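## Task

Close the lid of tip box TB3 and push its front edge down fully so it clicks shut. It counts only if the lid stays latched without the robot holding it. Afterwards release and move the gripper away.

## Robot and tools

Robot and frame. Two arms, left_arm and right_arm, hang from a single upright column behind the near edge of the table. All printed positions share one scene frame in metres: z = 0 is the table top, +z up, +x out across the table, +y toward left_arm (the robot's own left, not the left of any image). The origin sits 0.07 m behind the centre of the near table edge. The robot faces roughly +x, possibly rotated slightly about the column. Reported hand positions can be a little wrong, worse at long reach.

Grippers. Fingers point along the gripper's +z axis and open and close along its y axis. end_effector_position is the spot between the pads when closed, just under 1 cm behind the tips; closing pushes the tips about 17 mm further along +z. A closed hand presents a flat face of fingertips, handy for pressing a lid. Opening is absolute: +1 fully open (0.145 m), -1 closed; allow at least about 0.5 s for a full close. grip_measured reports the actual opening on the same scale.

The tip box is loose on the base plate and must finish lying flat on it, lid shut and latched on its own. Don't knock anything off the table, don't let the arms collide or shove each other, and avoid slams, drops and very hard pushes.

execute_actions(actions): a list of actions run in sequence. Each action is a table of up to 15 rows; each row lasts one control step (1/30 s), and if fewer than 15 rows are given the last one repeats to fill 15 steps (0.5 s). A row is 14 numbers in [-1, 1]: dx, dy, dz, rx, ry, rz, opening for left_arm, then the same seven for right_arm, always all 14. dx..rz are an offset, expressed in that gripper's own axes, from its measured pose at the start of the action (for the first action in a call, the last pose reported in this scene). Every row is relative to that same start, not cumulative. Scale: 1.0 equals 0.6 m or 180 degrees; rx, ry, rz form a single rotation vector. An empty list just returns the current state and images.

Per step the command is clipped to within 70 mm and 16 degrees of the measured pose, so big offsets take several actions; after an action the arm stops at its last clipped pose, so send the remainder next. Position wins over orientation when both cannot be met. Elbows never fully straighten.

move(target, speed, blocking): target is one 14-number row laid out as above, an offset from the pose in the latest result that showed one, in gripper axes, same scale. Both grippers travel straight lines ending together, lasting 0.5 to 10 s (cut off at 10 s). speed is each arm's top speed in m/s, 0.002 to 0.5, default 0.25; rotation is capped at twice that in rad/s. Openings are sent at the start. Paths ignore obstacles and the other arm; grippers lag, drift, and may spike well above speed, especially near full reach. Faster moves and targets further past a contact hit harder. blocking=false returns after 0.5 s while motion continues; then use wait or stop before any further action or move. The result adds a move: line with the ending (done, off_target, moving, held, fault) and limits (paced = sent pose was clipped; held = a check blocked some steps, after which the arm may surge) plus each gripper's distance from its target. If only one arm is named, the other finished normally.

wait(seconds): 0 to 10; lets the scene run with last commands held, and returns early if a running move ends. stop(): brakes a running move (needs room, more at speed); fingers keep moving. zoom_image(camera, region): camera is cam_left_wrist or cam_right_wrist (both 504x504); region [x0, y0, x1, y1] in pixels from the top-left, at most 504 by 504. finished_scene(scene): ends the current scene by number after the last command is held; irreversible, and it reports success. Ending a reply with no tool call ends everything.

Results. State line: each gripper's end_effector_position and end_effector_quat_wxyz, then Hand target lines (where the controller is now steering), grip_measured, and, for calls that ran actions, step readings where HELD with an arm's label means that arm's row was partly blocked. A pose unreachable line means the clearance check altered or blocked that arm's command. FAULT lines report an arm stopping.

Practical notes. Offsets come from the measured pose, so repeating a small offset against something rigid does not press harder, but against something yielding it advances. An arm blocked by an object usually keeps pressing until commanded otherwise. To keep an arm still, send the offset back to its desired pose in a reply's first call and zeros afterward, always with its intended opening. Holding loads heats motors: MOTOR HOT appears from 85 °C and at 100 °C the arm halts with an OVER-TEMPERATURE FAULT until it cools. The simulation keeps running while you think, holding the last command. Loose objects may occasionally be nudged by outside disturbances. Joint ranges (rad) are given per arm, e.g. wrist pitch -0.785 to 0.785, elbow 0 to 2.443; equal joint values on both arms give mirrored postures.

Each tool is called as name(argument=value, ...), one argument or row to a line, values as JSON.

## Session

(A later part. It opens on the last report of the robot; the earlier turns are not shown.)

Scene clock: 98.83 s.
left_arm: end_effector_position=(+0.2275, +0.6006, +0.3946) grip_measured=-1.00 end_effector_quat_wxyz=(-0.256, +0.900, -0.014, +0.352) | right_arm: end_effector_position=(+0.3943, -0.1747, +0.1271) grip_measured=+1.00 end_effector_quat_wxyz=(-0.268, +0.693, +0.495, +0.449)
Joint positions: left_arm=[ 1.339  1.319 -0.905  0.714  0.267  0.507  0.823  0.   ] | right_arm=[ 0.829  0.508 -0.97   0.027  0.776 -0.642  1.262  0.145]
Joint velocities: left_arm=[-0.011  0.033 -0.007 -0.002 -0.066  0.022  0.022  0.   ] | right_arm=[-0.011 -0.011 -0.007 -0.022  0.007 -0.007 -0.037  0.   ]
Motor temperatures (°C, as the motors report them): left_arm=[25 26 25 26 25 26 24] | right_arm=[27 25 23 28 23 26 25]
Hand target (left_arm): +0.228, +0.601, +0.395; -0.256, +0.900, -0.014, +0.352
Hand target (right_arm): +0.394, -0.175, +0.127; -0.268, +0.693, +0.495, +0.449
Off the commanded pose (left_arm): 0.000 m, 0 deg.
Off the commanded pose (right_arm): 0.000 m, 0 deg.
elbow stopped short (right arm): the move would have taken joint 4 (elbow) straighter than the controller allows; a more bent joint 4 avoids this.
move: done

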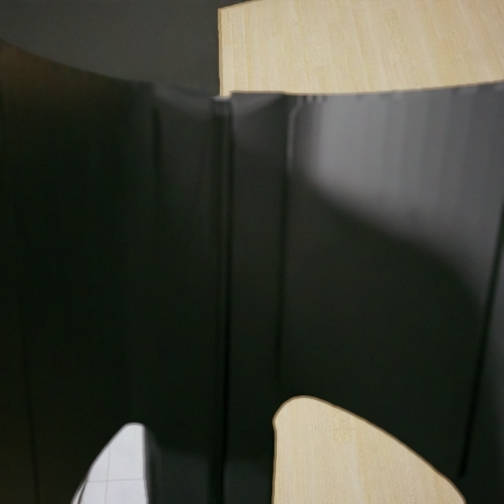

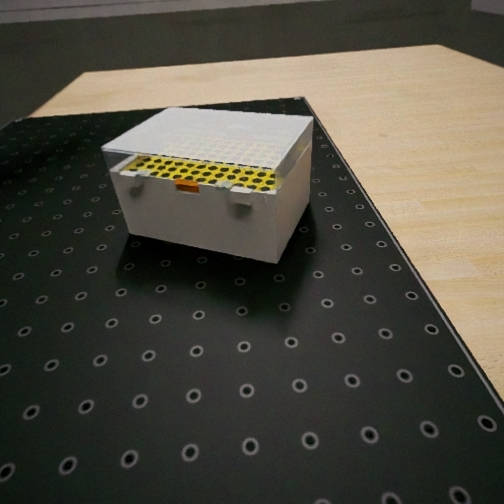

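move(
  target=[0,0,0,0,0,0,-1,-0.01,0.0,0.09,0,0.03,0,1],
  speed=0.1,
)

zoom_image(
  camera="cam_right_wrist",
  region=[200,100,400,300],
)

Scene clock: 109.13 s.
left_arm: end_effector_position=(+0.2275, +0.6006, +0.3946) grip_measured=-1.00 end_effector_quat_wxyz=(-0.256, +0.900, -0.014, +0.352) | right_arm: end_effector_position=(+0.4147, -0.1314, +0.1011) grip_measured=+1.00 end_effector_quat_wxyz=(-0.215, +0.715, +0.466, +0.475)
Joint positions: left_arm=[ 1.339  1.319 -0.905  0.714  0.267  0.507  0.823  0.   ] | right_arm=[ 0.8    0.374 -1.04   0.028  0.732 -0.626  0.939  0.145]
Joint velocities: left_arm=[ 0.033 -0.033 -0.012  0.002 -0.051 -0.066  0.022  0.   ] | right_arm=[-0.011  0.077 -0.007 -0.002  0.051 -0.007 -0.051 -0.   ]
Motor temperatures (°C, as the motors report them): left_arm=[25 26 25 26 25 26 24] | right_arm=[27 25 23 27 23 26 25]
Hand target (left_arm): +0.228, +0.601, +0.395; -0.256, +0.900, -0.014, +0.352
Hand target (right_arm): +0.414, -0.133, +0.099; -0.213, +0.718, +0.465, +0.472
Off the commanded pose (left_arm): 0.000 m, 0 deg.
Off the commanded pose (right_arm): 0.005 m, 10 deg.
elbow stopped short (right arm): the move would have taken joint 4 (elbow) straighter than the controller allows; a more bent joint 4 avoids this.
move: off_target (right_arm)

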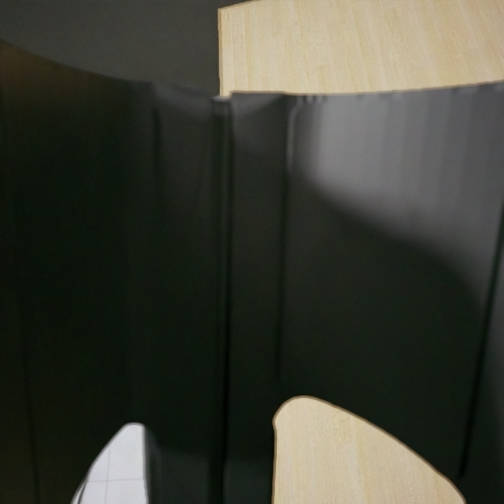

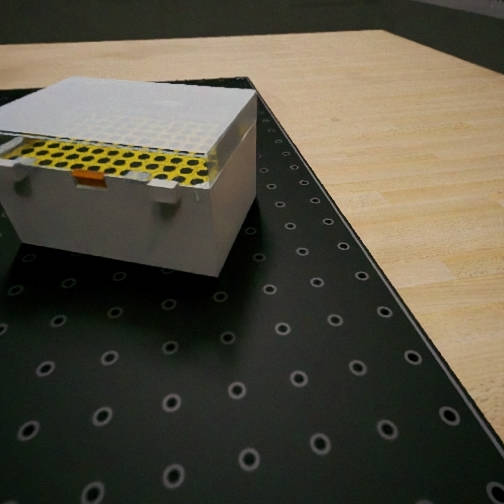

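Region (200, 100, 400, 300) of cam_right_wrist's 504x504 image, scaled by 2.520, with more detail than that image has.

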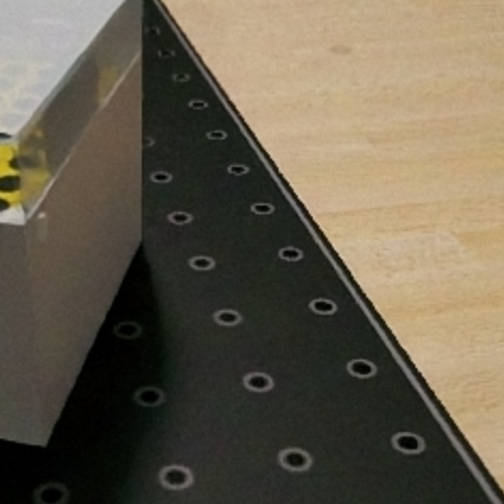

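move(
  target=[0,0,0,0,0,0,-1,0.04,0,-0.13,0,0,0,1],
)

finished_scene(
  scene=2,
)

Scene clock: 112.00 s.
left_arm: end_effector_position=(+0.2275, +0.6006, +0.3946) grip_measured=-1.00 end_effector_quat_wxyz=(-0.256, +0.900, -0.014, +0.352) | right_arm: end_effector_position=(+0.3784, -0.1773, +0.1566) grip_measured=+1.00 end_effector_quat_wxyz=(-0.218, +0.713, +0.468, +0.475)
Joint positions: left_arm=[ 1.339  1.319 -0.905  0.714  0.267  0.507  0.823  0.   ] | right_arm=[ 0.56   0.929 -1.     0.92   0.791 -0.356  0.748  0.145]
Joint velocities: left_arm=[ 0.011 -0.055  0.007 -0.002  0.007 -0.007 -0.022 -0.   ] | right_arm=[ 0.099  0.077 -0.017 -0.002  0.066  0.022  0.037  0.   ]
Motor temperatures (°C, as the motors report them): left_arm=[25 26 25 26 25 26 24] | right_arm=[27 25 23 27 23 26 25]
Hand target (left_arm): +0.228, +0.601, +0.395; -0.256, +0.900, -0.014, +0.352
Hand target (right_arm): +0.379, -0.178, +0.156; -0.215, +0.715, +0.466, +0.475
Off the commanded pose (left_arm): 0.000 m, 0 deg.
Off the commanded pose (right_arm): 0.003 m, 0 deg.
move: done

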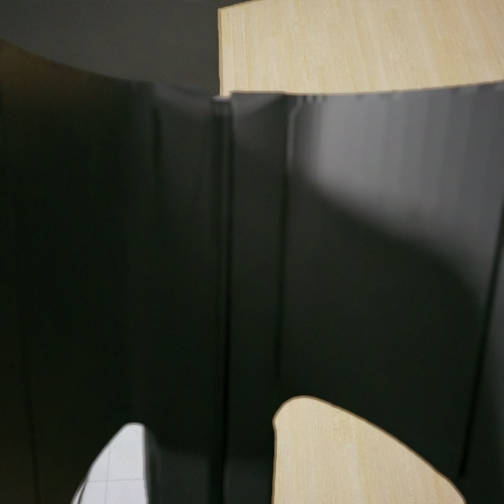

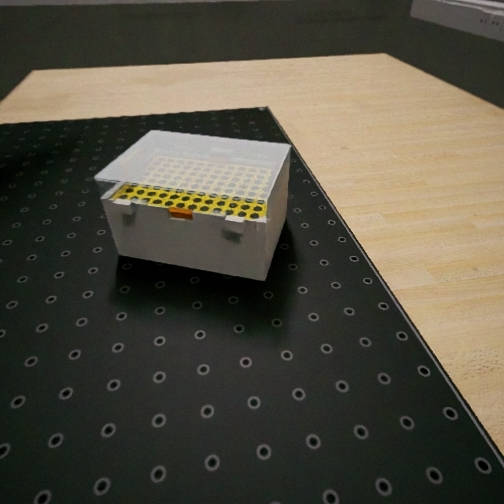

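The scene is finished: the task was done.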